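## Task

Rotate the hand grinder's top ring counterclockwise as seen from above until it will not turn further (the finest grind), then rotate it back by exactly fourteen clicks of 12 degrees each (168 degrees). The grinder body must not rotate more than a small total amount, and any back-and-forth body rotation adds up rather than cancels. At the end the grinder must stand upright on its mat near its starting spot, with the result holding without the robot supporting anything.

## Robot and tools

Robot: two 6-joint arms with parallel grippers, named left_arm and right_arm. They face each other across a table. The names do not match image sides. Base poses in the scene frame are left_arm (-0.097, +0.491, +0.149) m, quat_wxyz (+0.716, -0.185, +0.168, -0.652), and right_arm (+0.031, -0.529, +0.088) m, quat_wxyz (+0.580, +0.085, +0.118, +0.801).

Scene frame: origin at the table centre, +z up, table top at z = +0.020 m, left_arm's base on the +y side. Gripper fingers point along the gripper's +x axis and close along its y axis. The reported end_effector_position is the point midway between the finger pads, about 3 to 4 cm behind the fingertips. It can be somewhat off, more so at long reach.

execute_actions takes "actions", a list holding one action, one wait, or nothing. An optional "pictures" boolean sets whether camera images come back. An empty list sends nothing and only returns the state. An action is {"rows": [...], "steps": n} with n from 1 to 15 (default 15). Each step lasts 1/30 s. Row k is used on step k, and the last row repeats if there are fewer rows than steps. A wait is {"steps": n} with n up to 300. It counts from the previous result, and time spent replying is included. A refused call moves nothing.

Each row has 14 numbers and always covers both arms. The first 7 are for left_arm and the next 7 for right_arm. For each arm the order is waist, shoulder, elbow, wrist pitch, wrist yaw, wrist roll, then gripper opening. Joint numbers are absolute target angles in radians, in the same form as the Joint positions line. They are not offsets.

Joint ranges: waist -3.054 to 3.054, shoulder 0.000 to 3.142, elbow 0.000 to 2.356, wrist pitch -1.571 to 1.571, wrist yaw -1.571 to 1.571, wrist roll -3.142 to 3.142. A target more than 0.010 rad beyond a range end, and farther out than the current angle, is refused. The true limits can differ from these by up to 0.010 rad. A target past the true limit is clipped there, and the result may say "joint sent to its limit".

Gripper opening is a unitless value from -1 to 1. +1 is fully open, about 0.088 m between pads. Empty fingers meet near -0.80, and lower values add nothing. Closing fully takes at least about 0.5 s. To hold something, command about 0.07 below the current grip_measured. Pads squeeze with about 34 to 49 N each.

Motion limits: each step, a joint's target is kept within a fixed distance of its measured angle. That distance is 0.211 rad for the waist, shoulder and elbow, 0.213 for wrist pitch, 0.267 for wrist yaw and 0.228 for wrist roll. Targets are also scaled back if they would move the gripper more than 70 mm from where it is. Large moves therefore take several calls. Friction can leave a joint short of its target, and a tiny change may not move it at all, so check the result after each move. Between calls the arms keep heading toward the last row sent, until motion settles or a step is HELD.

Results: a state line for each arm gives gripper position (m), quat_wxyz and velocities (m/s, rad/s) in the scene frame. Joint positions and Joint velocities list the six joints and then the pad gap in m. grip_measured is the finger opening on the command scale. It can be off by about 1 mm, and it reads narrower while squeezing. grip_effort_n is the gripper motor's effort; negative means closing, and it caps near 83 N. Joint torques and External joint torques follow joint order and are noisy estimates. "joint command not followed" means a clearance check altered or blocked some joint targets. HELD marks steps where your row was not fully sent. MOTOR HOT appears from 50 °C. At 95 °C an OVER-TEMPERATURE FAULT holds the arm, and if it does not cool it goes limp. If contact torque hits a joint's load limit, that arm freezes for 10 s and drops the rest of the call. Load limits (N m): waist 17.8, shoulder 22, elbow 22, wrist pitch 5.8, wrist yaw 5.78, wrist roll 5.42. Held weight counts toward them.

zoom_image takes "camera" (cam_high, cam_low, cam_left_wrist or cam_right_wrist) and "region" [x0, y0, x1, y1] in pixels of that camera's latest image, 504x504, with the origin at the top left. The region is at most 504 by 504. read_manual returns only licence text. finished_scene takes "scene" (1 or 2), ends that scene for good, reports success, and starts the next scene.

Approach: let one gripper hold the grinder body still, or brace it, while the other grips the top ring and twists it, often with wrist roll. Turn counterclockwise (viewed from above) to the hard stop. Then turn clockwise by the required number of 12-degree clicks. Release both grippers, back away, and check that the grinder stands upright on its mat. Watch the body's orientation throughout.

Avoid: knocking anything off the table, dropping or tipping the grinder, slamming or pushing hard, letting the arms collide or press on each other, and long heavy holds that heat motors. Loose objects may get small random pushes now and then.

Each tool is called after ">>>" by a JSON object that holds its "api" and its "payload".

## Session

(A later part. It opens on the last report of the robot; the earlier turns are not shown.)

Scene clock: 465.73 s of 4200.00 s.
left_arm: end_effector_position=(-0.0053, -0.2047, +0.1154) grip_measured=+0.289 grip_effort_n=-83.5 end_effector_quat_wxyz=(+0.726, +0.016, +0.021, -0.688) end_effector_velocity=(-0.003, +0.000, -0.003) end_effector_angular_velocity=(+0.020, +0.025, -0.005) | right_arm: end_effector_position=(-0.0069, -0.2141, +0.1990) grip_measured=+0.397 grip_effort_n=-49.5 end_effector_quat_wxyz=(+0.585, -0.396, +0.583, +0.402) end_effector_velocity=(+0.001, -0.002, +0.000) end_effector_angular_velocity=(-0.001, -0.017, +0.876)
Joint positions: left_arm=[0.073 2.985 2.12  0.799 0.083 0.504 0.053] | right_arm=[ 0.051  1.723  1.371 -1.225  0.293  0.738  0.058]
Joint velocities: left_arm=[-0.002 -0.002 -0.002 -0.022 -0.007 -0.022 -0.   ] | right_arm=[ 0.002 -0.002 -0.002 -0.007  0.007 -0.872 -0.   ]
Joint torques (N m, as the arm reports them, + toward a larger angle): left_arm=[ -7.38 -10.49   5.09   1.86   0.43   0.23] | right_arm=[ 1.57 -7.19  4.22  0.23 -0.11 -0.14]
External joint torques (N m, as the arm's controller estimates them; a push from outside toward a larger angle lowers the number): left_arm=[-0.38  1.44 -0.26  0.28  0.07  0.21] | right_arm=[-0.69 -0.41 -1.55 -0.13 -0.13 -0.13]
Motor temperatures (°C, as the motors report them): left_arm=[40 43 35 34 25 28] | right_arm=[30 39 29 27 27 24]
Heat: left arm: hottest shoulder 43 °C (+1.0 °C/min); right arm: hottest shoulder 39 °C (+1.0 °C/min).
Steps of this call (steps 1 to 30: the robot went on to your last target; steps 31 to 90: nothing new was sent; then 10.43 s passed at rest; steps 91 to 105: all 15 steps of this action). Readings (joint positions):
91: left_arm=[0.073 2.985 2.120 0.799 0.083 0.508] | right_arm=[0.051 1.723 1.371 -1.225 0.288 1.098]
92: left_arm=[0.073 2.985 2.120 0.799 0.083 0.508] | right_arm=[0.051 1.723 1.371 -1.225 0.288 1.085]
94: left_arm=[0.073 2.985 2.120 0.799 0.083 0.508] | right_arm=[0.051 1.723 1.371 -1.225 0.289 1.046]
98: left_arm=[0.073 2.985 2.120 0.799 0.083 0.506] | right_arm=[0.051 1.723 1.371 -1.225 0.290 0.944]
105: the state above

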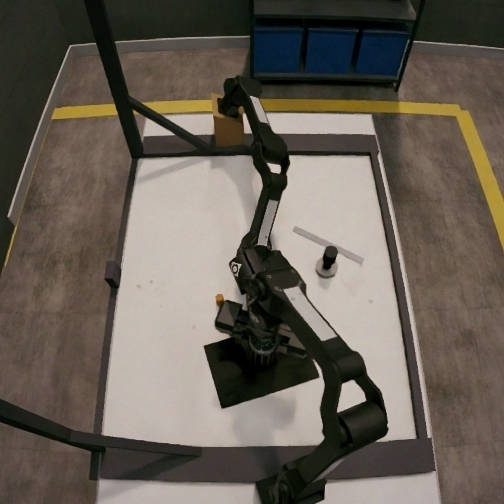

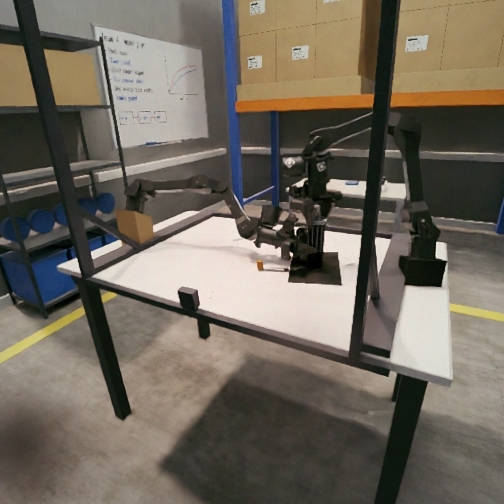

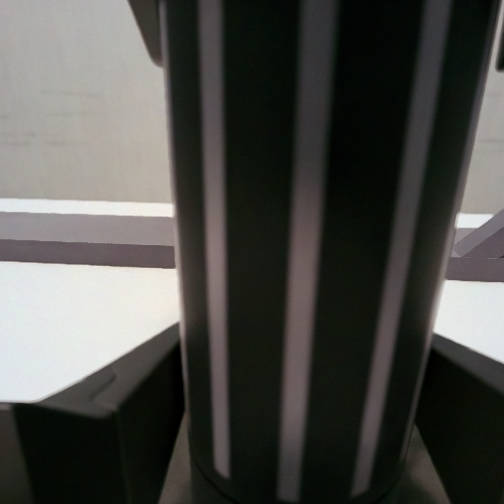

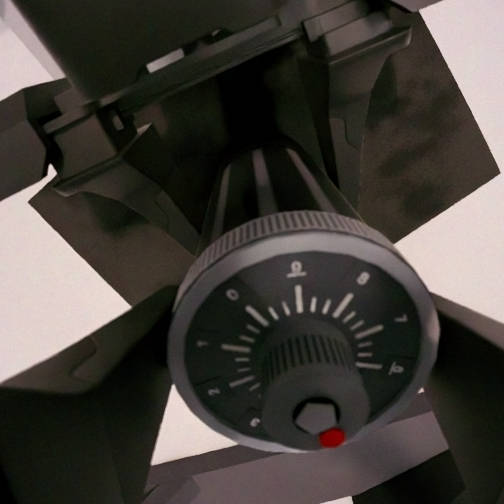

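>>> {"api": "execute_actions", "payload": {"actions": [{"rows": [[0.071,3.008,2.126,0.797,0.084,0.512,0.12,0.048,1.716,1.356,-1.2255,0.29,0.62,0.388],[0.071,3.008,2.126,0.797,0.084,0.512,0.12,0.048,1.716,1.356,-1.2255,0.29,0.59,0.388],[0.071,3.008,2.126,0.797,0.084,0.512,0.12,0.048,1.716,1.356,-1.2255,0.29,0.56,0.388],[0.071,3.008,2.126,0.797,0.084,0.512,0.12,0.048,1.716,1.356,-1.2255,0.29,0.53,0.388],[0.071,3.008,2.126,0.797,0.084,0.512,0.12,0.048,1.716,1.356,-1.2255,0.29,0.50,0.388],[0.071,3.008,2.126,0.797,0.084,0.512,0.12,0.048,1.716,1.356,-1.2255,0.29,0.47,0.388],[0.071,3.008,2.126,0.797,0.084,0.512,0.12,0.048,1.716,1.356,-1.2255,0.29,0.44,0.388],[0.071,3.008,2.126,0.797,0.084,0.512,0.12,0.048,1.716,1.356,-1.2255,0.29,0.41,0.388],[0.071,3.008,2.126,0.797,0.084,0.512,0.12,0.048,1.716,1.356,-1.2255,0.29,0.38,0.388],[0.071,3.008,2.126,0.797,0.084,0.512,0.12,0.048,1.716,1.356,-1.2255,0.29,0.35,0.388],[0.071,3.008,2.126,0.797,0.084,0.512,0.12,0.048,1.716,1.356,-1.2255,0.29,0.32,0.388],[0.071,3.008,2.126,0.797,0.084,0.512,0.12,0.048,1.716,1.356,-1.2255,0.29,0.29,0.388],[0.071,3.008,2.126,0.797,0.084,0.512,0.12,0.048,1.716,1.356,-1.2255,0.29,0.26,0.388],[0.071,3.008,2.126,0.797,0.084,0.512,0.12,0.048,1.716,1.356,-1.2255,0.29,0.23,0.388],[0.071,3.008,2.126,0.797,0.084,0.512,0.12,0.048,1.716,1.356,-1.2255,0.29,0.20,0.388]], "steps": 15}]}}

Scene clock: 478.77 s of 4200.00 s.
left_arm: end_effector_position=(-0.0048, -0.2046, +0.1151) grip_measured=+0.289 grip_effort_n=-83.5 end_effector_quat_wxyz=(+0.726, +0.014, +0.023, -0.687) end_effector_velocity=(+0.001, -0.000, +0.002) end_effector_angular_velocity=(-0.004, +0.006, +0.008) | right_arm: end_effector_position=(-0.0062, -0.2138, +0.1990) grip_measured=+0.398 grip_effort_n=-50.0 end_effector_quat_wxyz=(+0.483, -0.517, +0.477, +0.521) end_effector_velocity=(+0.002, -0.001, +0.001) end_effector_angular_velocity=(-0.009, -0.004, +0.895)
Joint positions: left_arm=[0.074 2.985 2.12  0.799 0.083 0.5   0.053] | right_arm=[ 0.051  1.723  1.371 -1.225  0.298  0.289  0.058]
Joint velocities: left_arm=[-0.002 -0.002 -0.002  0.007 -0.007 -0.007 -0.   ] | right_arm=[-0.007 -0.002  0.002 -0.007 -0.007 -0.901 -0.   ]
Joint torques (N m, as the arm reports them, + toward a larger angle): left_arm=[ -7.45 -10.54   5.11   1.84   0.43   0.33] | right_arm=[ 1.77 -6.59  4.29  0.23 -0.26 -0.18]
External joint torques (N m, as the arm's controller estimates them; a push from outside toward a larger angle lowers the number): left_arm=[-0.34  1.53 -0.32  0.23  0.07  0.31] | right_arm=[-0.46  0.2  -1.48 -0.14 -0.27 -0.18]
Motor temperatures (°C, as the motors report them): left_arm=[40 43 35 34 25 28] | right_arm=[30 39 29 27 27 24]
Heat: left arm: hottest shoulder 43 °C (+1.0 °C/min); right arm: hottest shoulder 39 °C (+1.0 °C/min).
Steps of this call (steps 1 to 30: the robot went on to your last target; steps 31 to 90: nothing new was sent; then 9.53 s passed at rest; steps 91 to 105: all 15 steps of this action). Readings (joint positions):
91: left_arm=[0.074 2.985 2.120 0.799 0.083 0.503] | right_arm=[0.051 1.723 1.371 -1.225 0.294 0.648]
92: left_arm=[0.074 2.985 2.120 0.799 0.083 0.503] | right_arm=[0.051 1.723 1.371 -1.225 0.294 0.635]
94: left_arm=[0.074 2.985 2.120 0.799 0.083 0.503] | right_arm=[0.051 1.723 1.371 -1.225 0.294 0.595]
98: left_arm=[0.074 2.985 2.120 0.799 0.083 0.502] | right_arm=[0.051 1.723 1.371 -1.225 0.295 0.493]
105: the state above

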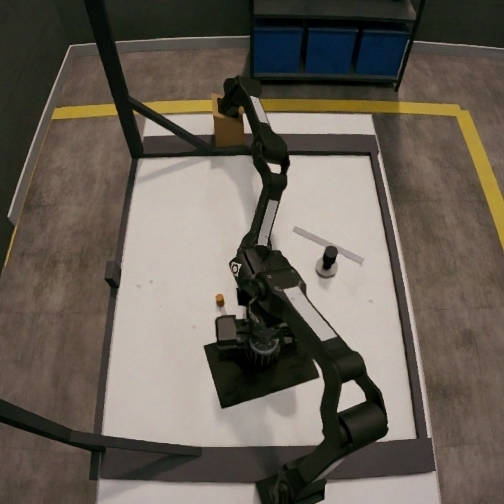

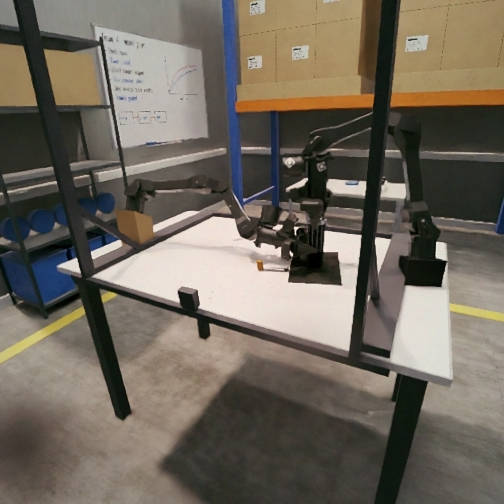

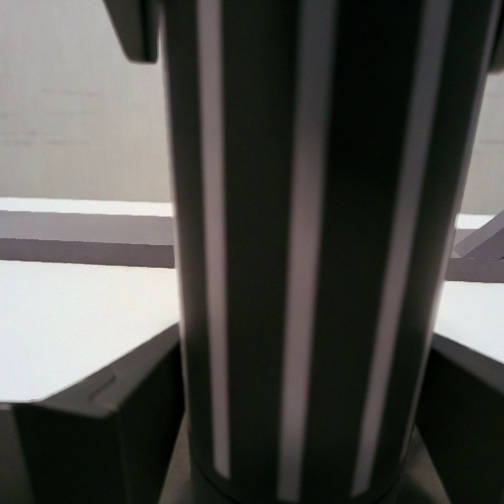

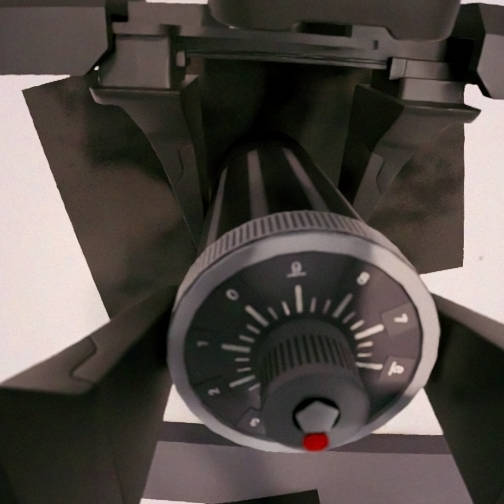

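>>> {"api": "execute_actions", "payload": {"actions": [{"rows": [[0.071,3.008,2.126,0.797,0.084,0.512,0.12,0.048,1.716,1.356,-1.2255,0.29,0.20,0.42],[0.071,3.008,2.126,0.797,0.084,0.512,0.12,0.047,1.716,1.356,-1.2255,0.29,0.20,0.46],[0.071,3.008,2.126,0.797,0.084,0.512,0.12,0.046,1.716,1.356,-1.2255,0.29,0.20,0.5],[0.071,3.008,2.126,0.797,0.084,0.512,0.12,0.045,1.716,1.356,-1.2255,0.29,0.20,0.54],[0.071,3.008,2.126,0.797,0.084,0.512,0.12,0.044,1.716,1.356,-1.2255,0.29,0.20,0.54],[0.071,3.008,2.126,0.797,0.084,0.512,0.12,0.043,1.716,1.356,-1.2255,0.29,0.20,0.54],[0.071,3.008,2.126,0.797,0.084,0.512,0.12,0.042,1.716,1.356,-1.2255,0.29,0.20,0.54],[0.071,3.008,2.126,0.797,0.084,0.512,0.12,0.041,1.716,1.356,-1.2255,0.29,0.20,0.54],[0.071,3.008,2.126,0.797,0.084,0.512,0.12,0.040,1.716,1.356,-1.2255,0.29,0.20,0.54]], "steps": 15}]}}

Scene clock: 492.30 s of 4200.00 s.
left_arm: end_effector_position=(-0.0053, -0.2047, +0.1155) grip_measured=+0.289 grip_effort_n=-83.5 end_effector_quat_wxyz=(+0.725, +0.017, +0.020, -0.688) end_effector_velocity=(-0.001, +0.000, -0.001) end_effector_angular_velocity=(+0.008, +0.023, +0.002) | right_arm: end_effector_position=(-0.0057, -0.2142, +0.1983) grip_measured=+0.534 grip_effort_n=17.4 end_effector_quat_wxyz=(+0.459, -0.536, +0.458, +0.541) end_effector_velocity=(-0.001, -0.003, -0.002) end_effector_angular_velocity=(-0.021, +0.016, +0.004)
Joint positions: left_arm=[0.073 2.985 2.12  0.799 0.083 0.508 0.053] | right_arm=[ 0.046  1.723  1.37  -1.225  0.291  0.203  0.065]
Joint velocities: left_arm=[-0.002 -0.002 -0.002 -0.007 -0.007 -0.022 -0.   ] | right_arm=[-0.007  0.002 -0.002 -0.007 -0.022 -0.007  0.001]
Joint torques (N m, as the arm reports them, + toward a larger angle): left_arm=[ -7.39 -10.52   5.13   1.83   0.39   0.15] | right_arm=[ 1.47 -6.76  4.62  0.21 -0.01 -0.11]
External joint torques (N m, as the arm's controller estimates them; a push from outside toward a larger angle lowers the number): left_arm=[-0.37  1.5  -0.28  0.23  0.03  0.14] | right_arm=[-0.8  -0.06 -1.08 -0.14  0.   -0.11]
Motor temperatures (°C, as the motors report them): left_arm=[40 43 35 35 25 28] | right_arm=[30 39 29 27 27 24]
Heat: left arm: hottest shoulder 43 °C (+1.0 °C/min); right arm: hottest shoulder 39 °C (+0.0 °C/min).
Steps of this call (steps 1 to 30: the robot went on to your last target; steps 31 to 90: nothing new was sent; then 10.03 s passed at rest; steps 91 to 105: all 15 steps of this action). Readings (joint positions):
91: left_arm=[0.074 2.985 2.120 0.799 0.083 0.500] | right_arm=[0.051 1.723 1.371 -1.225 0.299 0.204]
92: left_arm=[0.074 2.985 2.120 0.799 0.083 0.500] | right_arm=[0.051 1.723 1.371 -1.225 0.299 0.204]
94: left_arm=[0.074 2.985 2.120 0.798 0.083 0.502] | right_arm=[0.051 1.723 1.371 -1.225 0.293 0.204]
98: left_arm=[0.073 2.985 2.120 0.799 0.083 0.508] | right_arm=[0.048 1.723 1.370 -1.225 0.292 0.203]
105: the state above

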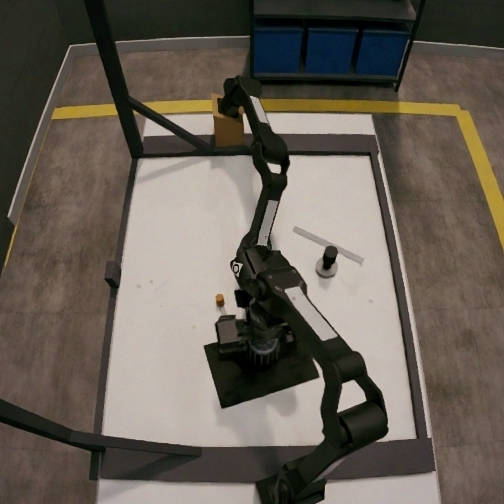

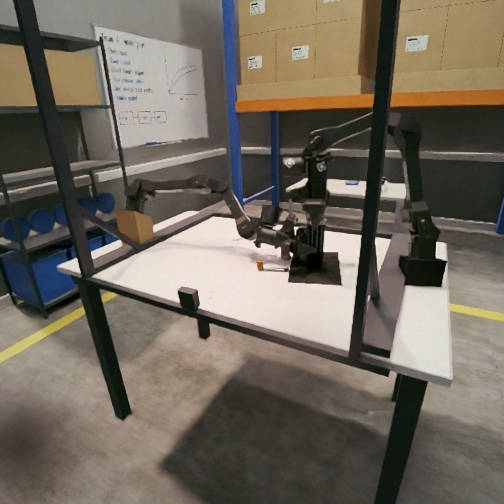

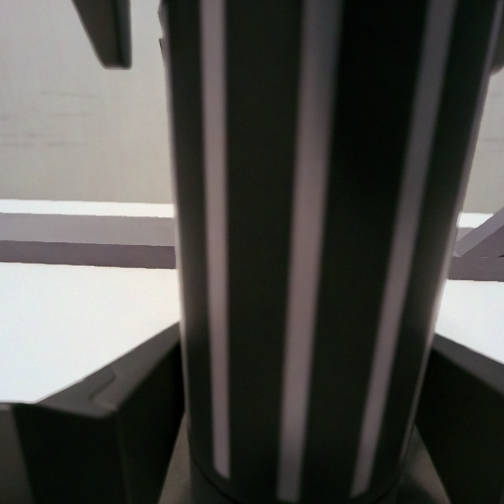

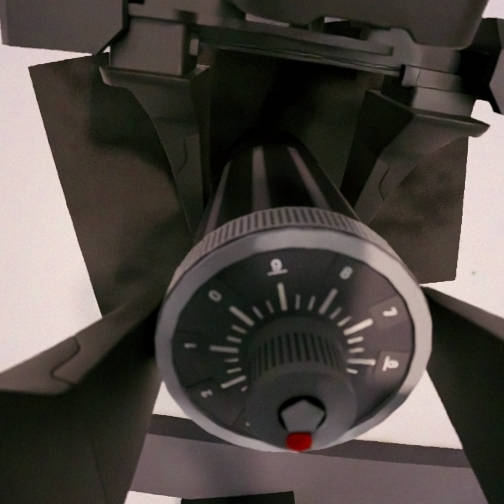

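>>> {"api": "execute_actions", "payload": {"actions": [{"rows": [[0.071,3.008,2.126,0.797,0.084,0.512,0.12,0.040,1.716,1.356,-1.2255,0.29,0.20,0.50],[0.071,3.008,2.126,0.797,0.084,0.512,0.12,0.040,1.716,1.356,-1.2255,0.29,0.20,0.48],[0.071,3.008,2.126,0.797,0.084,0.512,0.12,0.040,1.716,1.356,-1.2255,0.29,0.20,0.46],[0.071,3.008,2.126,0.797,0.084,0.512,0.12,0.040,1.716,1.356,-1.2255,0.29,0.20,0.45],[0.071,3.008,2.126,0.797,0.084,0.512,0.12,0.040,1.716,1.356,-1.2255,0.29,0.20,0.44],[0.071,3.008,2.126,0.797,0.084,0.512,0.12,0.040,1.716,1.356,-1.2255,0.29,0.20,0.43],[0.071,3.008,2.126,0.797,0.084,0.512,0.12,0.040,1.716,1.356,-1.2255,0.29,0.20,0.42],[0.071,3.008,2.126,0.797,0.084,0.512,0.12,0.040,1.716,1.356,-1.2255,0.29,0.20,0.41],[0.071,3.008,2.126,0.797,0.084,0.512,0.12,0.040,1.716,1.356,-1.2255,0.29,0.20,0.40],[0.071,3.008,2.126,0.797,0.084,0.512,0.12,0.040,1.716,1.356,-1.2255,0.29,0.20,0.395],[0.071,3.008,2.126,0.797,0.084,0.512,0.12,0.040,1.716,1.356,-1.2255,0.29,0.20,0.39],[0.071,3.008,2.126,0.797,0.084,0.512,0.12,0.040,1.716,1.356,-1.2255,0.29,0.20,0.385]], "steps": 15}], "pictures": false}}

Scene clock: 501.87 s of 4200.00 s.
left_arm: end_effector_position=(-0.0051, -0.2047, +0.1153) grip_measured=+0.289 grip_effort_n=-83.5 end_effector_quat_wxyz=(+0.726, +0.016, +0.021, -0.688) end_effector_velocity=(-0.003, -0.001, +0.007) end_effector_angular_velocity=(-0.019, +0.020, -0.006) | right_arm: end_effector_position=(-0.0071, -0.2146, +0.1983) grip_measured=+0.404 grip_effort_n=-66.7 end_effector_quat_wxyz=(+0.456, -0.534, +0.460, +0.542) end_effector_velocity=(+0.000, -0.002, -0.000) end_effector_angular_velocity=(-0.010, +0.004, +0.022)
Joint positions: left_arm=[0.074 2.985 2.12  0.799 0.083 0.506 0.053] | right_arm=[ 0.047  1.723  1.37  -1.225  0.282  0.203  0.059]
Joint velocities: left_arm=[-0.007 -0.002  0.002  0.007  0.007 -0.022  0.   ] | right_arm=[-0.002 -0.002 -0.002 -0.007 -0.007 -0.022 -0.003]
Joint torques (N m, as the arm reports them, + toward a larger angle): left_arm=[ -7.38 -10.46   5.08   1.84   0.38   0.16] | right_arm=[ 1.36 -6.57  4.83  0.16  0.3  -0.09]
External joint torques (N m, as the arm's controller estimates them; a push from outside toward a larger angle lowers the number): left_arm=[-0.28  1.67 -0.38  0.22  0.02  0.15] | right_arm=[-0.95  0.13 -0.87 -0.19  0.31 -0.09]
Motor temperatures (°C, as the motors report them): left_arm=[41 43 35 35 25 28] | right_arm=[30 39 29 27 27 24]
Heat: left arm: hottest shoulder 43 °C (+1.0 °C/min); right arm: hottest shoulder 39 °C (+0.0 °C/min).
Steps of this call (steps 1 to 15: the robot went on to your last target; steps 16 to 90: nothing new was sent; then 6.07 s passed at rest; steps 91 to 105: all 15 steps of this action). Readings (joint positions):
91: left_arm=[0.073 2.985 2.120 0.799 0.083 0.508] | right_arm=[0.046 1.723 1.370 -1.225 0.290 0.203]
92: left_arm=[0.073 2.985 2.120 0.799 0.083 0.508] | right_arm=[0.046 1.723 1.370 -1.225 0.289 0.203]
94: left_arm=[0.073 2.985 2.120 0.799 0.083 0.508] | right_arm=[0.046 1.723 1.370 -1.225 0.287 0.203]
98: left_arm=[0.074 2.985 2.120 0.799 0.083 0.507] | right_arm=[0.046 1.723 1.370 -1.225 0.283 0.203]
105: the state above

>>> {"api": "execute_actions", "payload": {"actions": [{"rows": [[0.071,3.008,2.126,0.797,0.084,0.512,0.12,0.040,1.716,1.356,-1.2255,0.29,0.20,0.42],[0.071,3.008,2.126,0.797,0.084,0.512,0.12,0.043,1.716,1.356,-1.224,0.29,0.20,0.46],[0.071,3.008,2.126,0.797,0.084,0.512,0.12,0.046,1.716,1.356,-1.222,0.29,0.20,0.5],[0.071,3.008,2.126,0.797,0.084,0.512,0.12,0.048,1.716,1.356,-1.22,0.29,0.20,0.52],[0.071,3.008,2.126,0.797,0.084,0.512,0.12,0.050,1.716,1.356,-1.218,0.29,0.20,0.52],[0.071,3.008,2.126,0.797,0.084,0.512,0.12,0.052,1.716,1.356,-1.218,0.29,0.20,0.52],[0.071,3.008,2.126,0.797,0.084,0.512,0.12,0.054,1.716,1.356,-1.218,0.29,0.20,0.52]], "steps": 15}], "pictures": false}}

>>> {"api": "execute_actions", "payload": {"actions": [{"steps": 15}]}}

Scene clock: 513.17 s of 4200.00 s.
left_arm: end_effector_position=(-0.0054, -0.2047, +0.1154) grip_measured=+0.289 grip_effort_n=-83.5 end_effector_quat_wxyz=(+0.725, +0.017, +0.020, -0.688) end_effector_velocity=(-0.001, +0.000, -0.001) end_effector_angular_velocity=(+0.008, +0.023, +0.002) | right_arm: end_effector_position=(-0.0085, -0.2138, +0.1988) grip_measured=+0.515 grip_effort_n=17.9 end_effector_quat_wxyz=(+0.458, -0.534, +0.457, +0.544) end_effector_velocity=(+0.000, -0.002, -0.000) end_effector_angular_velocity=(-0.010, +0.004, -0.007)
Joint positions: left_arm=[0.073 2.985 2.12  0.799 0.083 0.507 0.053] | right_arm=[ 0.052  1.723  1.37  -1.22   0.286  0.203  0.064]
Joint velocities: left_arm=[-0.002 -0.002 -0.002 -0.007 -0.007 -0.022 -0.   ] | right_arm=[-0.002 -0.002 -0.002 -0.007 -0.007  0.007  0.001]
Joint torques (N m, as the arm reports them, + toward a larger angle): left_arm=[ -7.41 -10.53   5.06   1.86   0.39   0.16] | right_arm=[ 2.1  -6.69  4.71  0.36  0.15 -0.08]
External joint torques (N m, as the arm's controller estimates them; a push from outside toward a larger angle lowers the number): left_arm=[-0.4   1.55 -0.37  0.24  0.04  0.15] | right_arm=[-0.17  0.07 -1.    0.01  0.15 -0.08]
Motor temperatures (°C, as the motors report them): left_arm=[41 44 35 35 25 28] | right_arm=[30 39 29 27 27 24]
Heat: left arm: hottest shoulder 44 °C (+1.0 °C/min); right arm: hottest shoulder 39 °C (+0.0 °C/min).
Steps of this call (steps 1 to 15: the robot went on to your last target; steps 16 to 90: nothing new was sent; then 7.80 s passed at rest; steps 91 to 105: all 15 steps of this action). Readings (joint positions):
91: left_arm=[0.074 2.985 2.120 0.799 0.083 0.506] | right_arm=[0.047 1.723 1.370 -1.225 0.282 0.203]
92: left_arm=[0.074 2.985 2.120 0.799 0.083 0.506] | right_arm=[0.047 1.723 1.370 -1.225 0.282 0.203]
94: left_arm=[0.073 2.985 2.120 0.799 0.083 0.506] | right_arm=[0.047 1.723 1.370 -1.224 0.282 0.203]
98: left_arm=[0.073 2.985 2.120 0.799 0.083 0.507] | right_arm=[0.049 1.723 1.370 -1.221 0.286 0.203]
105: the state above

Scene clock: 513.67 s of 4200.00 s.
left_arm: end_effector_position=(-0.0054, -0.2047, +0.1154) grip_measured=+0.289 grip_effort_n=-83.5 end_effector_quat_wxyz=(+0.725, +0.017, +0.020, -0.688) end_effector_velocity=(-0.003, +0.000, -0.003) end_effector_angular_velocity=(+0.022, -0.004, -0.007) | right_arm: end_effector_position=(-0.0085, -0.2137, +0.1988) grip_measured=+0.517 grip_effort_n=17.9 end_effector_quat_wxyz=(+0.458, -0.534, +0.457, +0.545) end_effector_velocity=(-0.002, -0.003, -0.000) end_effector_angular_velocity=(-0.015, +0.018, +0.022)
Joint positions: left_arm=[0.073 2.985 2.12  0.799 0.083 0.507 0.053] | right_arm=[ 0.052  1.723  1.37  -1.22   0.286  0.203  0.064]
Joint velocities: left_arm=[-0.002 -0.002 -0.002 -0.022 -0.007  0.007 -0.001] | right_arm=[-0.002 -0.002 -0.002 -0.007 -0.022 -0.022  0.   ]
Joint torques (N m, as the arm reports them, + toward a larger angle): left_arm=[ -7.38 -10.51   5.07   1.85   0.4    0.16] | right_arm=[ 2.03 -6.74  4.35  0.39  0.13 -0.1 ]
External joint torques (N m, as the arm's controller estimates them; a push from outside toward a larger angle lowers the number): left_arm=[-0.38  1.47 -0.3   0.26  0.04  0.15] | right_arm=[-0.25  0.06 -1.4   0.03  0.13 -0.1 ]
Motor temperatures (°C, as the motors report them): left_arm=[41 44 35 35 25 28] | right_arm=[30 39 29 27 27 24]
Heat: left arm: hottest shoulder 44 °C (+1.0 °C/min); right arm: hottest shoulder 39 °C (+0.0 °C/min).
Steps of this call (steps 1 to 15: the robot went on to your last target). Readings (joint positions):
1: left_arm=[0.073 2.985 2.120 0.799 0.083 0.507] | right_arm=[0.052 1.723 1.370 -1.220 0.286 0.203]
2: left_arm=[0.073 2.985 2.120 0.799 0.083 0.507] | right_arm=[0.052 1.723 1.370 -1.220 0.286 0.203]
4: left_arm=[0.073 2.985 2.120 0.799 0.083 0.507] | right_arm=[0.052 1.723 1.370 -1.220 0.286 0.203]
8: left_arm=[0.073 2.985 2.120 0.799 0.083 0.507] | right_arm=[0.052 1.723 1.370 -1.220 0.286 0.203]
15: the state above
All arms were judged still, so your last target was given up. Only a new action makes them travel on or press farther. Fingers that are still opening or closing keep moving.

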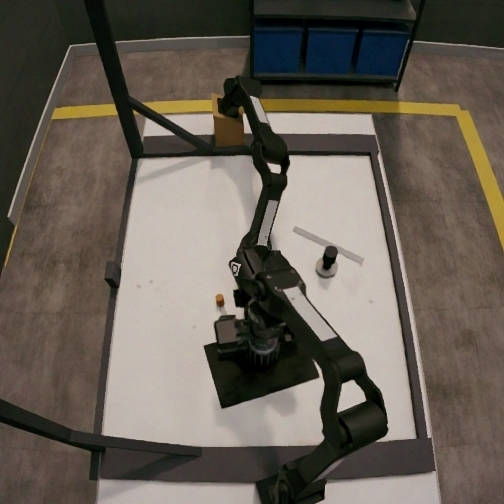

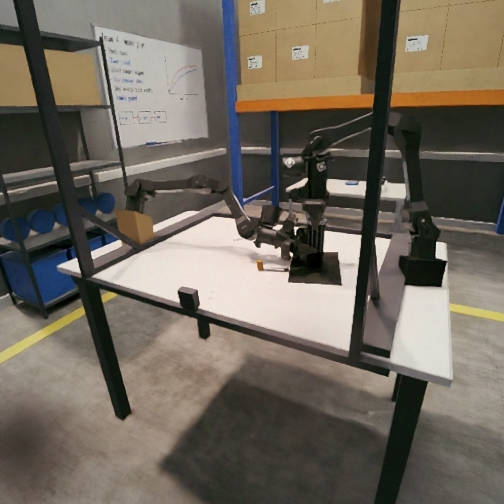

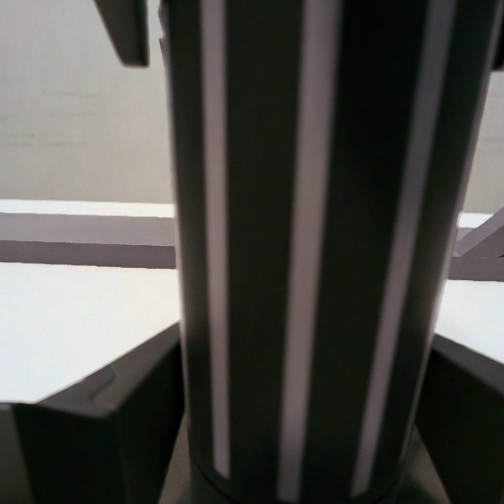

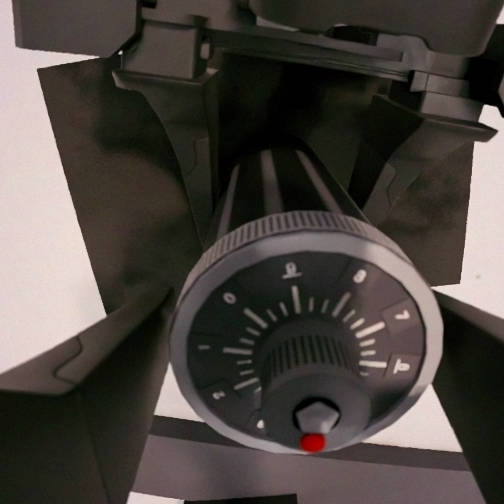

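>>> {"api": "execute_actions", "payload": {"actions": [{"rows": [[0.071,3.008,2.126,0.797,0.084,0.512,0.12,0.052,1.716,1.356,-1.218,0.292,0.20,0.52],[0.071,3.008,2.126,0.797,0.084,0.512,0.12,0.052,1.716,1.356,-1.218,0.295,0.20,0.50],[0.071,3.008,2.126,0.797,0.084,0.512,0.12,0.052,1.716,1.356,-1.218,0.298,0.20,0.48],[0.071,3.008,2.126,0.797,0.084,0.512,0.12,0.052,1.716,1.356,-1.218,0.298,0.20,0.46],[0.071,3.008,2.126,0.797,0.084,0.512,0.12,0.052,1.716,1.356,-1.218,0.298,0.20,0.45],[0.071,3.008,2.126,0.797,0.084,0.512,0.12,0.052,1.716,1.356,-1.218,0.298,0.20,0.44],[0.071,3.008,2.126,0.797,0.084,0.512,0.12,0.052,1.716,1.356,-1.218,0.298,0.20,0.43],[0.071,3.008,2.126,0.797,0.084,0.512,0.12,0.052,1.716,1.356,-1.218,0.298,0.20,0.42],[0.071,3.008,2.126,0.797,0.084,0.512,0.12,0.052,1.716,1.356,-1.218,0.298,0.20,0.41],[0.071,3.008,2.126,0.797,0.084,0.512,0.12,0.052,1.716,1.356,-1.218,0.298,0.20,0.40],[0.071,3.008,2.126,0.797,0.084,0.512,0.12,0.052,1.716,1.356,-1.218,0.298,0.20,0.395],[0.071,3.008,2.126,0.797,0.084,0.512,0.12,0.052,1.716,1.356,-1.218,0.298,0.20,0.39],[0.071,3.008,2.126,0.797,0.084,0.512,0.12,0.052,1.716,1.356,-1.218,0.298,0.20,0.387]], "steps": 15}], "pictures": false}}

Scene clock: 524.77 s of 4200.00 s.
left_arm: end_effector_position=(-0.0054, -0.2047, +0.1154) grip_measured=+0.289 grip_effort_n=-83.5 end_effector_quat_wxyz=(+0.725, +0.017, +0.020, -0.688) end_effector_velocity=(-0.004, +0.001, -0.005) end_effector_angular_velocity=(+0.025, +0.011, -0.008) | right_arm: end_effector_position=(-0.0078, -0.2135, +0.1989) grip_measured=+0.408 grip_effort_n=-66.3 end_effector_quat_wxyz=(+0.460, -0.535, +0.455, +0.544) end_effector_velocity=(-0.002, -0.006, +0.000) end_effector_angular_velocity=(-0.027, +0.013, +0.016)
Joint positions: left_arm=[0.073 2.985 2.12  0.799 0.083 0.507 0.053] | right_arm=[ 0.053  1.723  1.37  -1.22   0.292  0.203  0.059]
Joint velocities: left_arm=[-0.002 -0.002 -0.007 -0.022 -0.007 -0.007 -0.   ] | right_arm=[ 0.002 -0.002 -0.002 -0.022 -0.022 -0.007 -0.003]
Joint torques (N m, as the arm reports them, + toward a larger angle): left_arm=[ -7.33 -10.51   5.17   1.86   0.39   0.15] | right_arm=[ 1.84 -6.63  4.49  0.33  0.19 -0.07]
External joint torques (N m, as the arm's controller estimates them; a push from outside toward a larger angle lowers the number): left_arm=[-0.33  1.37 -0.15  0.29  0.04  0.14] | right_arm=[-0.49  0.15 -1.22 -0.02  0.19 -0.07]
Motor temperatures (°C, as the motors report them): left_arm=[41 44 35 35 25 28] | right_arm=[30 39 29 27 27 24]
Heat: left arm: hottest shoulder 44 °C (+1.0 °C/min); right arm: hottest shoulder 39 °C (+0.0 °C/min).
Steps of this call (steps 1 to 90: nothing new was sent; then 7.60 s passed at rest; steps 91 to 105: all 15 steps of this action). Readings (joint positions):
91: left_arm=[0.073 2.985 2.120 0.799 0.083 0.507] | right_arm=[0.052 1.723 1.370 -1.220 0.286 0.203]
92: left_arm=[0.073 2.985 2.120 0.799 0.083 0.507] | right_arm=[0.052 1.723 1.370 -1.220 0.287 0.203]
94: left_arm=[0.073 2.985 2.120 0.799 0.083 0.507] | right_arm=[0.052 1.723 1.370 -1.220 0.290 0.203]
98: left_arm=[0.073 2.985 2.120 0.799 0.083 0.507] | right_arm=[0.052 1.723 1.370 -1.220 0.292 0.203]
105: the state above

>>> {"api": "execute_actions", "payload": {"actions": [{"rows": [[0.071,3.008,2.126,0.797,0.084,0.512,0.12,0.052,1.716,1.356,-1.218,0.296,0.20,0.387],[0.071,3.008,2.126,0.797,0.084,0.512,0.12,0.052,1.716,1.356,-1.218,0.296,0.17,0.387],[0.071,3.008,2.126,0.797,0.084,0.512,0.12,0.052,1.716,1.356,-1.218,0.296,0.14,0.387],[0.071,3.008,2.126,0.797,0.084,0.512,0.12,0.052,1.716,1.356,-1.218,0.296,0.11,0.387],[0.071,3.008,2.126,0.797,0.084,0.512,0.12,0.052,1.716,1.356,-1.218,0.296,0.08,0.387],[0.071,3.008,2.126,0.797,0.084,0.512,0.12,0.052,1.716,1.356,-1.218,0.296,0.05,0.387],[0.071,3.008,2.126,0.797,0.084,0.512,0.12,0.052,1.716,1.356,-1.218,0.296,0.02,0.387],[0.071,3.008,2.126,0.797,0.084,0.512,0.12,0.052,1.716,1.356,-1.218,0.296,-0.01,0.387],[0.071,3.008,2.126,0.797,0.084,0.512,0.12,0.052,1.716,1.356,-1.218,0.296,-0.04,0.387],[0.071,3.008,2.126,0.797,0.084,0.512,0.12,0.052,1.716,1.356,-1.218,0.296,-0.07,0.387],[0.071,3.008,2.126,0.797,0.084,0.512,0.12,0.052,1.716,1.356,-1.218,0.296,-0.10,0.387],[0.071,3.008,2.126,0.797,0.084,0.512,0.12,0.052,1.716,1.356,-1.218,0.296,-0.13,0.387],[0.071,3.008,2.126,0.797,0.084,0.512,0.12,0.052,1.716,1.356,-1.218,0.296,-0.16,0.387],[0.071,3.008,2.126,0.797,0.084,0.512,0.12,0.052,1.716,1.356,-1.218,0.296,-0.19,0.387],[0.071,3.008,2.126,0.797,0.084,0.512,0.12,0.052,1.716,1.356,-1.218,0.296,-0.22,0.387]], "steps": 15}]}}

Scene clock: 534.70 s of 4200.00 s.
left_arm: end_effector_position=(-0.0054, -0.2047, +0.1154) grip_measured=+0.289 grip_effort_n=-83.5 end_effector_quat_wxyz=(+0.725, +0.017, +0.020, -0.688) end_effector_velocity=(-0.003, +0.000, -0.003) end_effector_angular_velocity=(+0.013, -0.006, -0.002) | right_arm: end_effector_position=(-0.0077, -0.2134, +0.1989) grip_measured=+0.402 grip_effort_n=-77.4 end_effector_quat_wxyz=(+0.364, -0.605, +0.357, +0.612) end_effector_velocity=(+0.002, -0.006, -0.001) end_effector_angular_velocity=(-0.024, -0.015, +0.892)
Joint positions: left_arm=[0.073 2.985 2.12  0.799 0.083 0.507 0.053] | right_arm=[ 0.054  1.723  1.37  -1.22   0.294 -0.132  0.059]
Joint velocities: left_arm=[-0.002  0.002 -0.002 -0.007 -0.007  0.007 -0.   ] | right_arm=[-0.002 -0.002 -0.007 -0.022 -0.007 -0.886  0.   ]
Joint torques (N m, as the arm reports them, + toward a larger angle): left_arm=[ -7.4  -10.51   5.08   1.85   0.4    0.15] | right_arm=[ 1.97 -6.97  4.53  0.39  0.11 -0.08]
External joint torques (N m, as the arm's controller estimates them; a push from outside toward a larger angle lowers the number): left_arm=[-0.26  1.45 -0.29  0.25  0.04  0.14] | right_arm=[-0.24 -0.24 -1.16  0.05  0.12 -0.08]
Motor temperatures (°C, as the motors report them): left_arm=[41 44 35 35 25 28] | right_arm=[30 39 29 27 27 24]
Heat: left arm: hottest shoulder 44 °C (+1.0 °C/min); right arm: hottest shoulder 39 °C (+0.0 °C/min).
Steps of this call (steps 1 to 15: the robot went on to your last target; steps 16 to 90: nothing new was sent; then 6.43 s passed at rest; steps 91 to 105: all 15 steps of this action). Readings (joint positions):
91: left_arm=[0.073 2.985 2.120 0.799 0.083 0.507] | right_arm=[0.053 1.723 1.370 -1.220 0.292 0.203]
92: left_arm=[0.073 2.985 2.120 0.799 0.083 0.507] | right_arm=[0.053 1.723 1.370 -1.220 0.292 0.198]
94: left_arm=[0.073 2.985 2.120 0.799 0.083 0.507] | right_arm=[0.053 1.723 1.370 -1.220 0.292 0.167]
98: left_arm=[0.073 2.985 2.120 0.799 0.083 0.507] | right_arm=[0.053 1.723 1.370 -1.220 0.293 0.070]
105: the state above

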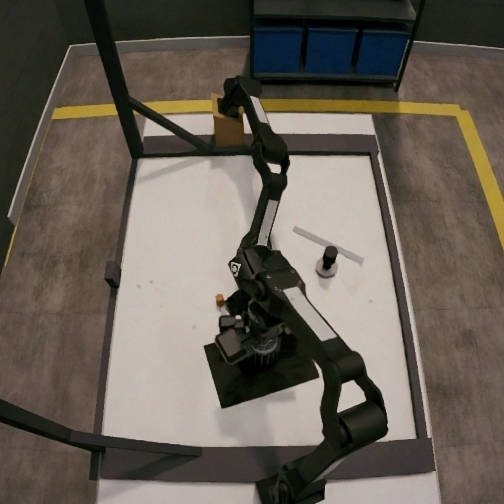

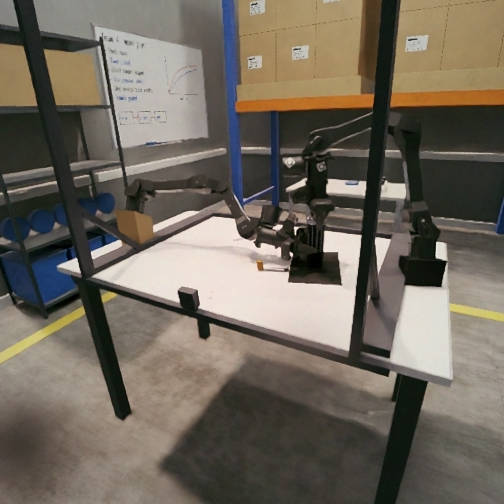

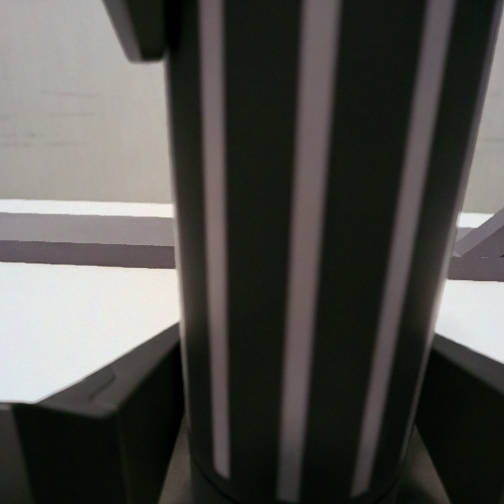

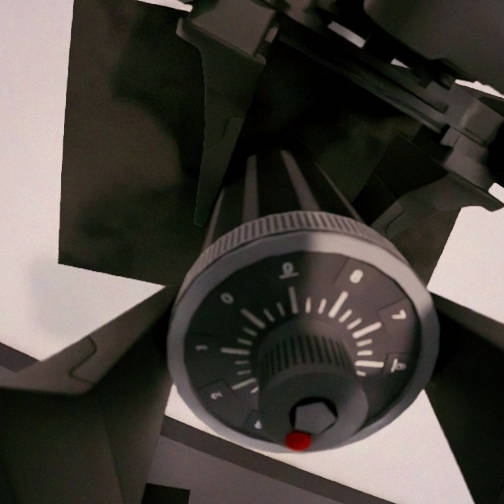

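>>> {"api": "execute_actions", "payload": {"actions": [{"rows": [[0.071,3.008,2.126,0.797,0.084,0.512,0.12,0.052,1.716,1.356,-1.218,0.296,-0.25,0.391],[0.071,3.008,2.126,0.797,0.084,0.512,0.12,0.052,1.716,1.356,-1.218,0.296,-0.28,0.391],[0.071,3.008,2.126,0.797,0.084,0.512,0.12,0.052,1.716,1.356,-1.218,0.296,-0.31,0.391],[0.071,3.008,2.126,0.797,0.084,0.512,0.12,0.052,1.716,1.356,-1.218,0.296,-0.34,0.391],[0.071,3.008,2.126,0.797,0.084,0.512,0.12,0.052,1.716,1.356,-1.218,0.296,-0.37,0.391],[0.071,3.008,2.126,0.797,0.084,0.512,0.12,0.052,1.716,1.356,-1.218,0.296,-0.40,0.391],[0.071,3.008,2.126,0.797,0.084,0.512,0.12,0.052,1.716,1.356,-1.218,0.296,-0.43,0.391],[0.071,3.008,2.126,0.797,0.084,0.512,0.12,0.052,1.716,1.356,-1.218,0.296,-0.46,0.391],[0.071,3.008,2.126,0.797,0.084,0.512,0.12,0.052,1.716,1.356,-1.218,0.296,-0.49,0.391],[0.071,3.008,2.126,0.797,0.084,0.512,0.12,0.052,1.716,1.356,-1.218,0.296,-0.52,0.391],[0.071,3.008,2.126,0.797,0.084,0.512,0.12,0.052,1.716,1.356,-1.218,0.296,-0.55,0.391],[0.071,3.008,2.126,0.797,0.084,0.512,0.12,0.052,1.716,1.356,-1.218,0.296,-0.58,0.391],[0.071,3.008,2.126,0.797,0.084,0.512,0.12,0.052,1.716,1.356,-1.218,0.296,-0.61,0.391],[0.071,3.008,2.126,0.797,0.084,0.512,0.12,0.052,1.716,1.356,-1.218,0.296,-0.64,0.391],[0.071,3.008,2.126,0.797,0.084,0.512,0.12,0.052,1.716,1.356,-1.218,0.296,-0.67,0.391]], "steps": 15}]}}

Scene clock: 546.97 s of 4200.00 s.
left_arm: end_effector_position=(-0.0051, -0.2047, +0.1154) grip_measured=+0.289 grip_effort_n=-83.5 end_effector_quat_wxyz=(+0.726, +0.017, +0.020, -0.688) end_effector_velocity=(+0.001, -0.000, +0.002) end_effector_angular_velocity=(-0.005, +0.021, +0.009) | right_arm: end_effector_position=(-0.0077, -0.2132, +0.1990) grip_measured=+0.402 grip_effort_n=-56.5 end_effector_quat_wxyz=(+0.220, -0.671, +0.211, +0.676) end_effector_velocity=(+0.001, -0.002, +0.001) end_effector_angular_velocity=(-0.004, -0.008, +0.914)
Joint positions: left_arm=[0.074 2.985 2.12  0.799 0.083 0.507 0.053] | right_arm=[ 0.054  1.723  1.37  -1.219  0.295 -0.583  0.059]
Joint velocities: left_arm=[-0.002 -0.002 -0.002  0.007 -0.007 -0.022  0.   ] | right_arm=[-0.002 -0.007 -0.002 -0.007 -0.007 -0.916  0.   ]
Joint torques (N m, as the arm reports them, + toward a larger angle): left_arm=[ -7.39 -10.5    5.13   1.84   0.39   0.16] | right_arm=[ 1.68 -6.59  4.49  0.28 -0.06 -0.08]
External joint torques (N m, as the arm's controller estimates them; a push from outside toward a larger angle lowers the number): left_arm=[-0.26  1.57 -0.29  0.22  0.03  0.15] | right_arm=[-0.57  0.15 -1.23 -0.06 -0.02 -0.09]
Motor temperatures (°C, as the motors report them): left_arm=[41 44 35 35 25 28] | right_arm=[30 39 29 27 27 24]
Heat: left arm: hottest shoulder 44 °C (+1.0 °C/min); right arm: hottest shoulder 39 °C (+0.0 °C/min).
Steps of this call (steps 1 to 30: the robot went on to your last target; steps 31 to 90: nothing new was sent; then 8.77 s passed at rest; steps 91 to 105: all 15 steps of this action). Readings (joint positions):
91: left_arm=[0.073 2.985 2.120 0.799 0.083 0.507] | right_arm=[0.054 1.723 1.370 -1.220 0.295 -0.221]
92: left_arm=[0.073 2.985 2.120 0.799 0.083 0.507] | right_arm=[0.054 1.723 1.370 -1.220 0.295 -0.235]
94: left_arm=[0.073 2.985 2.120 0.799 0.083 0.507] | right_arm=[0.054 1.723 1.370 -1.219 0.295 -0.274]
98: left_arm=[0.074 2.985 2.120 0.799 0.083 0.507] | right_arm=[0.054 1.723 1.370 -1.219 0.295 -0.379]
105: the state above

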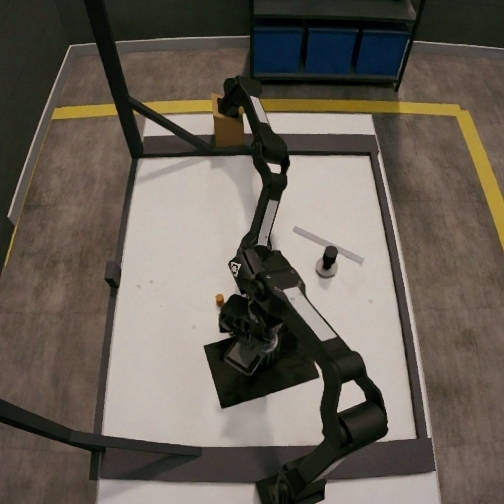

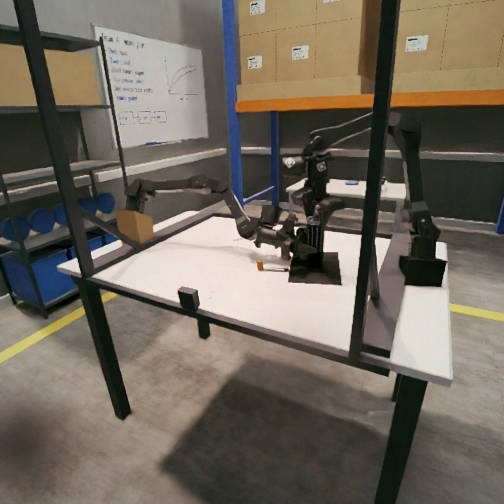

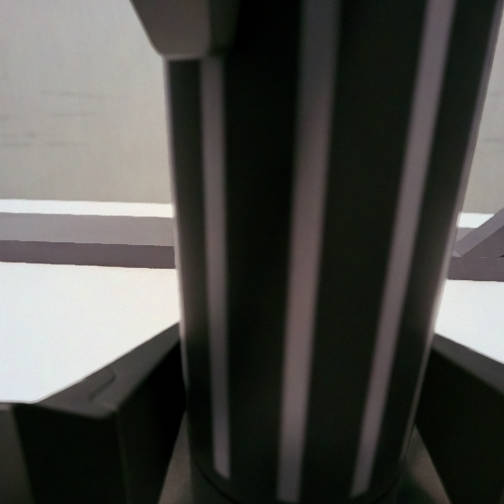

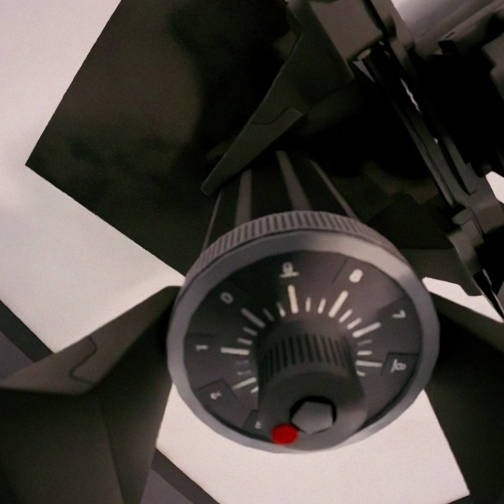

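Well aligned. Continue.

>>> {"api": "execute_actions", "payload": {"actions": [{"rows": [[0.071,3.008,2.126,0.797,0.084,0.512,0.12,0.052,1.716,1.356,-1.218,0.296,-0.70,0.391],[0.071,3.008,2.126,0.797,0.084,0.512,0.12,0.052,1.716,1.356,-1.218,0.296,-0.73,0.391],[0.071,3.008,2.126,0.797,0.084,0.512,0.12,0.052,1.716,1.356,-1.218,0.296,-0.76,0.391],[0.071,3.008,2.126,0.797,0.084,0.512,0.12,0.052,1.716,1.356,-1.218,0.296,-0.79,0.391],[0.071,3.008,2.126,0.797,0.084,0.512,0.12,0.052,1.716,1.356,-1.218,0.296,-0.82,0.391],[0.071,3.008,2.126,0.797,0.084,0.512,0.12,0.052,1.716,1.356,-1.218,0.296,-0.85,0.391],[0.071,3.008,2.126,0.797,0.084,0.512,0.12,0.052,1.716,1.356,-1.218,0.296,-0.88,0.391],[0.071,3.008,2.126,0.797,0.084,0.512,0.12,0.052,1.716,1.356,-1.218,0.296,-0.91,0.391],[0.071,3.008,2.126,0.797,0.084,0.512,0.12,0.052,1.716,1.356,-1.218,0.296,-0.94,0.391],[0.071,3.008,2.126,0.797,0.084,0.512,0.12,0.052,1.716,1.356,-1.218,0.296,-0.97,0.391],[0.071,3.008,2.126,0.797,0.084,0.512,0.12,0.052,1.716,1.356,-1.218,0.296,-1.00,0.391],[0.071,3.008,2.126,0.797,0.084,0.512,0.12,0.052,1.716,1.356,-1.218,0.296,-1.03,0.391],[0.071,3.008,2.126,0.797,0.084,0.512,0.12,0.052,1.716,1.356,-1.218,0.296,-1.06,0.391],[0.071,3.008,2.126,0.797,0.084,0.512,0.12,0.052,1.716,1.356,-1.218,0.296,-1.09,0.391],[0.071,3.008,2.126,0.797,0.084,0.512,0.12,0.052,1.716,1.356,-1.218,0.296,-1.12,0.391]], "steps": 15}]}}

Scene clock: 560.17 s of 4200.00 s.
left_arm: end_effector_position=(-0.0051, -0.2047, +0.1154) grip_measured=+0.289 grip_effort_n=-83.5 end_effector_quat_wxyz=(+0.726, +0.017, +0.020, -0.688) end_effector_velocity=(-0.001, +0.000, -0.001) end_effector_angular_velocity=(+0.008, +0.023, +0.002) | right_arm: end_effector_position=(-0.0078, -0.2130, +0.1990) grip_measured=+0.402 grip_effort_n=-56.5 end_effector_quat_wxyz=(+0.066, -0.703, +0.054, +0.706) end_effector_velocity=(+0.001, -0.002, +0.001) end_effector_angular_velocity=(-0.004, -0.008, +0.870)
Joint positions: left_arm=[0.074 2.985 2.12  0.799 0.083 0.507 0.053] | right_arm=[ 0.054  1.723  1.37  -1.218  0.296 -1.032  0.059]
Joint velocities: left_arm=[-0.002 -0.002 -0.002 -0.007 -0.007 -0.022 -0.   ] | right_arm=[-0.002 -0.007 -0.002 -0.007 -0.007 -0.872  0.   ]
Joint torques (N m, as the arm reports them, + toward a larger angle): left_arm=[ -7.43 -10.48   5.08   1.8    0.4    0.17] | right_arm=[ 1.64 -6.6   4.48  0.23 -0.06 -0.07]
External joint torques (N m, as the arm's controller estimates them; a push from outside toward a larger angle lowers the number): left_arm=[-0.44  1.65 -0.37  0.18  0.04  0.16] | right_arm=[-0.62  0.13 -1.23 -0.1   0.   -0.07]
Motor temperatures (°C, as the motors report them): left_arm=[41 44 35 35 25 28] | right_arm=[30 39 29 27 27 24]
Heat: left arm: hottest shoulder 44 °C (+1.0 °C/min); right arm: hottest shoulder 39 °C (+0.0 °C/min).
Steps of this call (steps 1 to 30: the robot went on to your last target; steps 31 to 90: nothing new was sent; then 9.70 s passed at rest; steps 91 to 105: all 15 steps of this action). Readings (joint positions):
91: left_arm=[0.074 2.985 2.120 0.799 0.083 0.507] | right_arm=[0.054 1.723 1.370 -1.219 0.296 -0.672]
92: left_arm=[0.074 2.985 2.120 0.799 0.083 0.507] | right_arm=[0.054 1.723 1.370 -1.219 0.296 -0.685]
94: left_arm=[0.074 2.985 2.120 0.799 0.083 0.507] | right_arm=[0.054 1.723 1.370 -1.219 0.296 -0.725]
98: left_arm=[0.074 2.985 2.120 0.799 0.083 0.507] | right_arm=[0.054 1.723 1.370 -1.218 0.296 -0.829]
105: the state above

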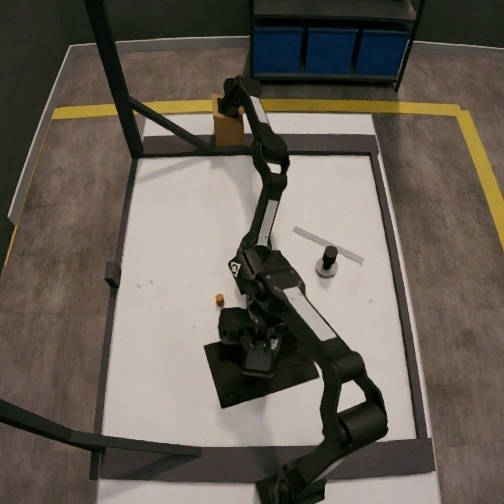

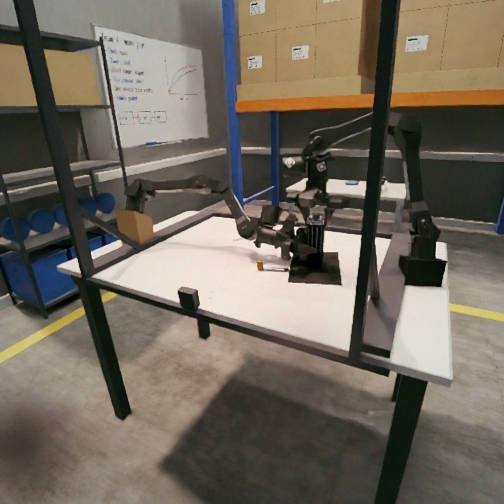

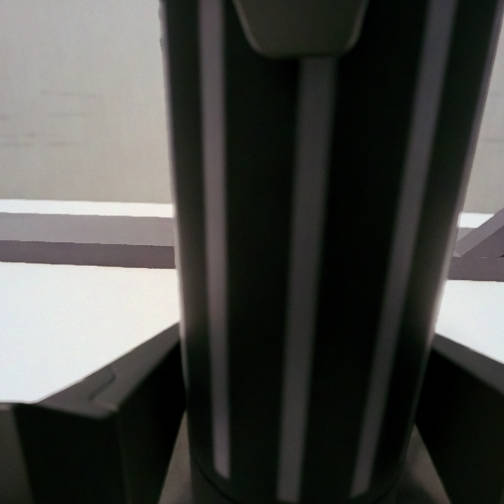

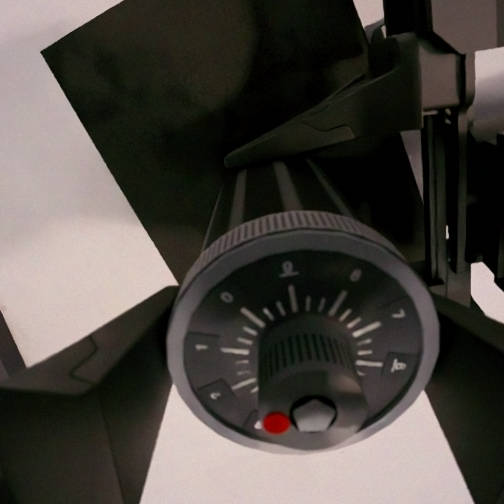

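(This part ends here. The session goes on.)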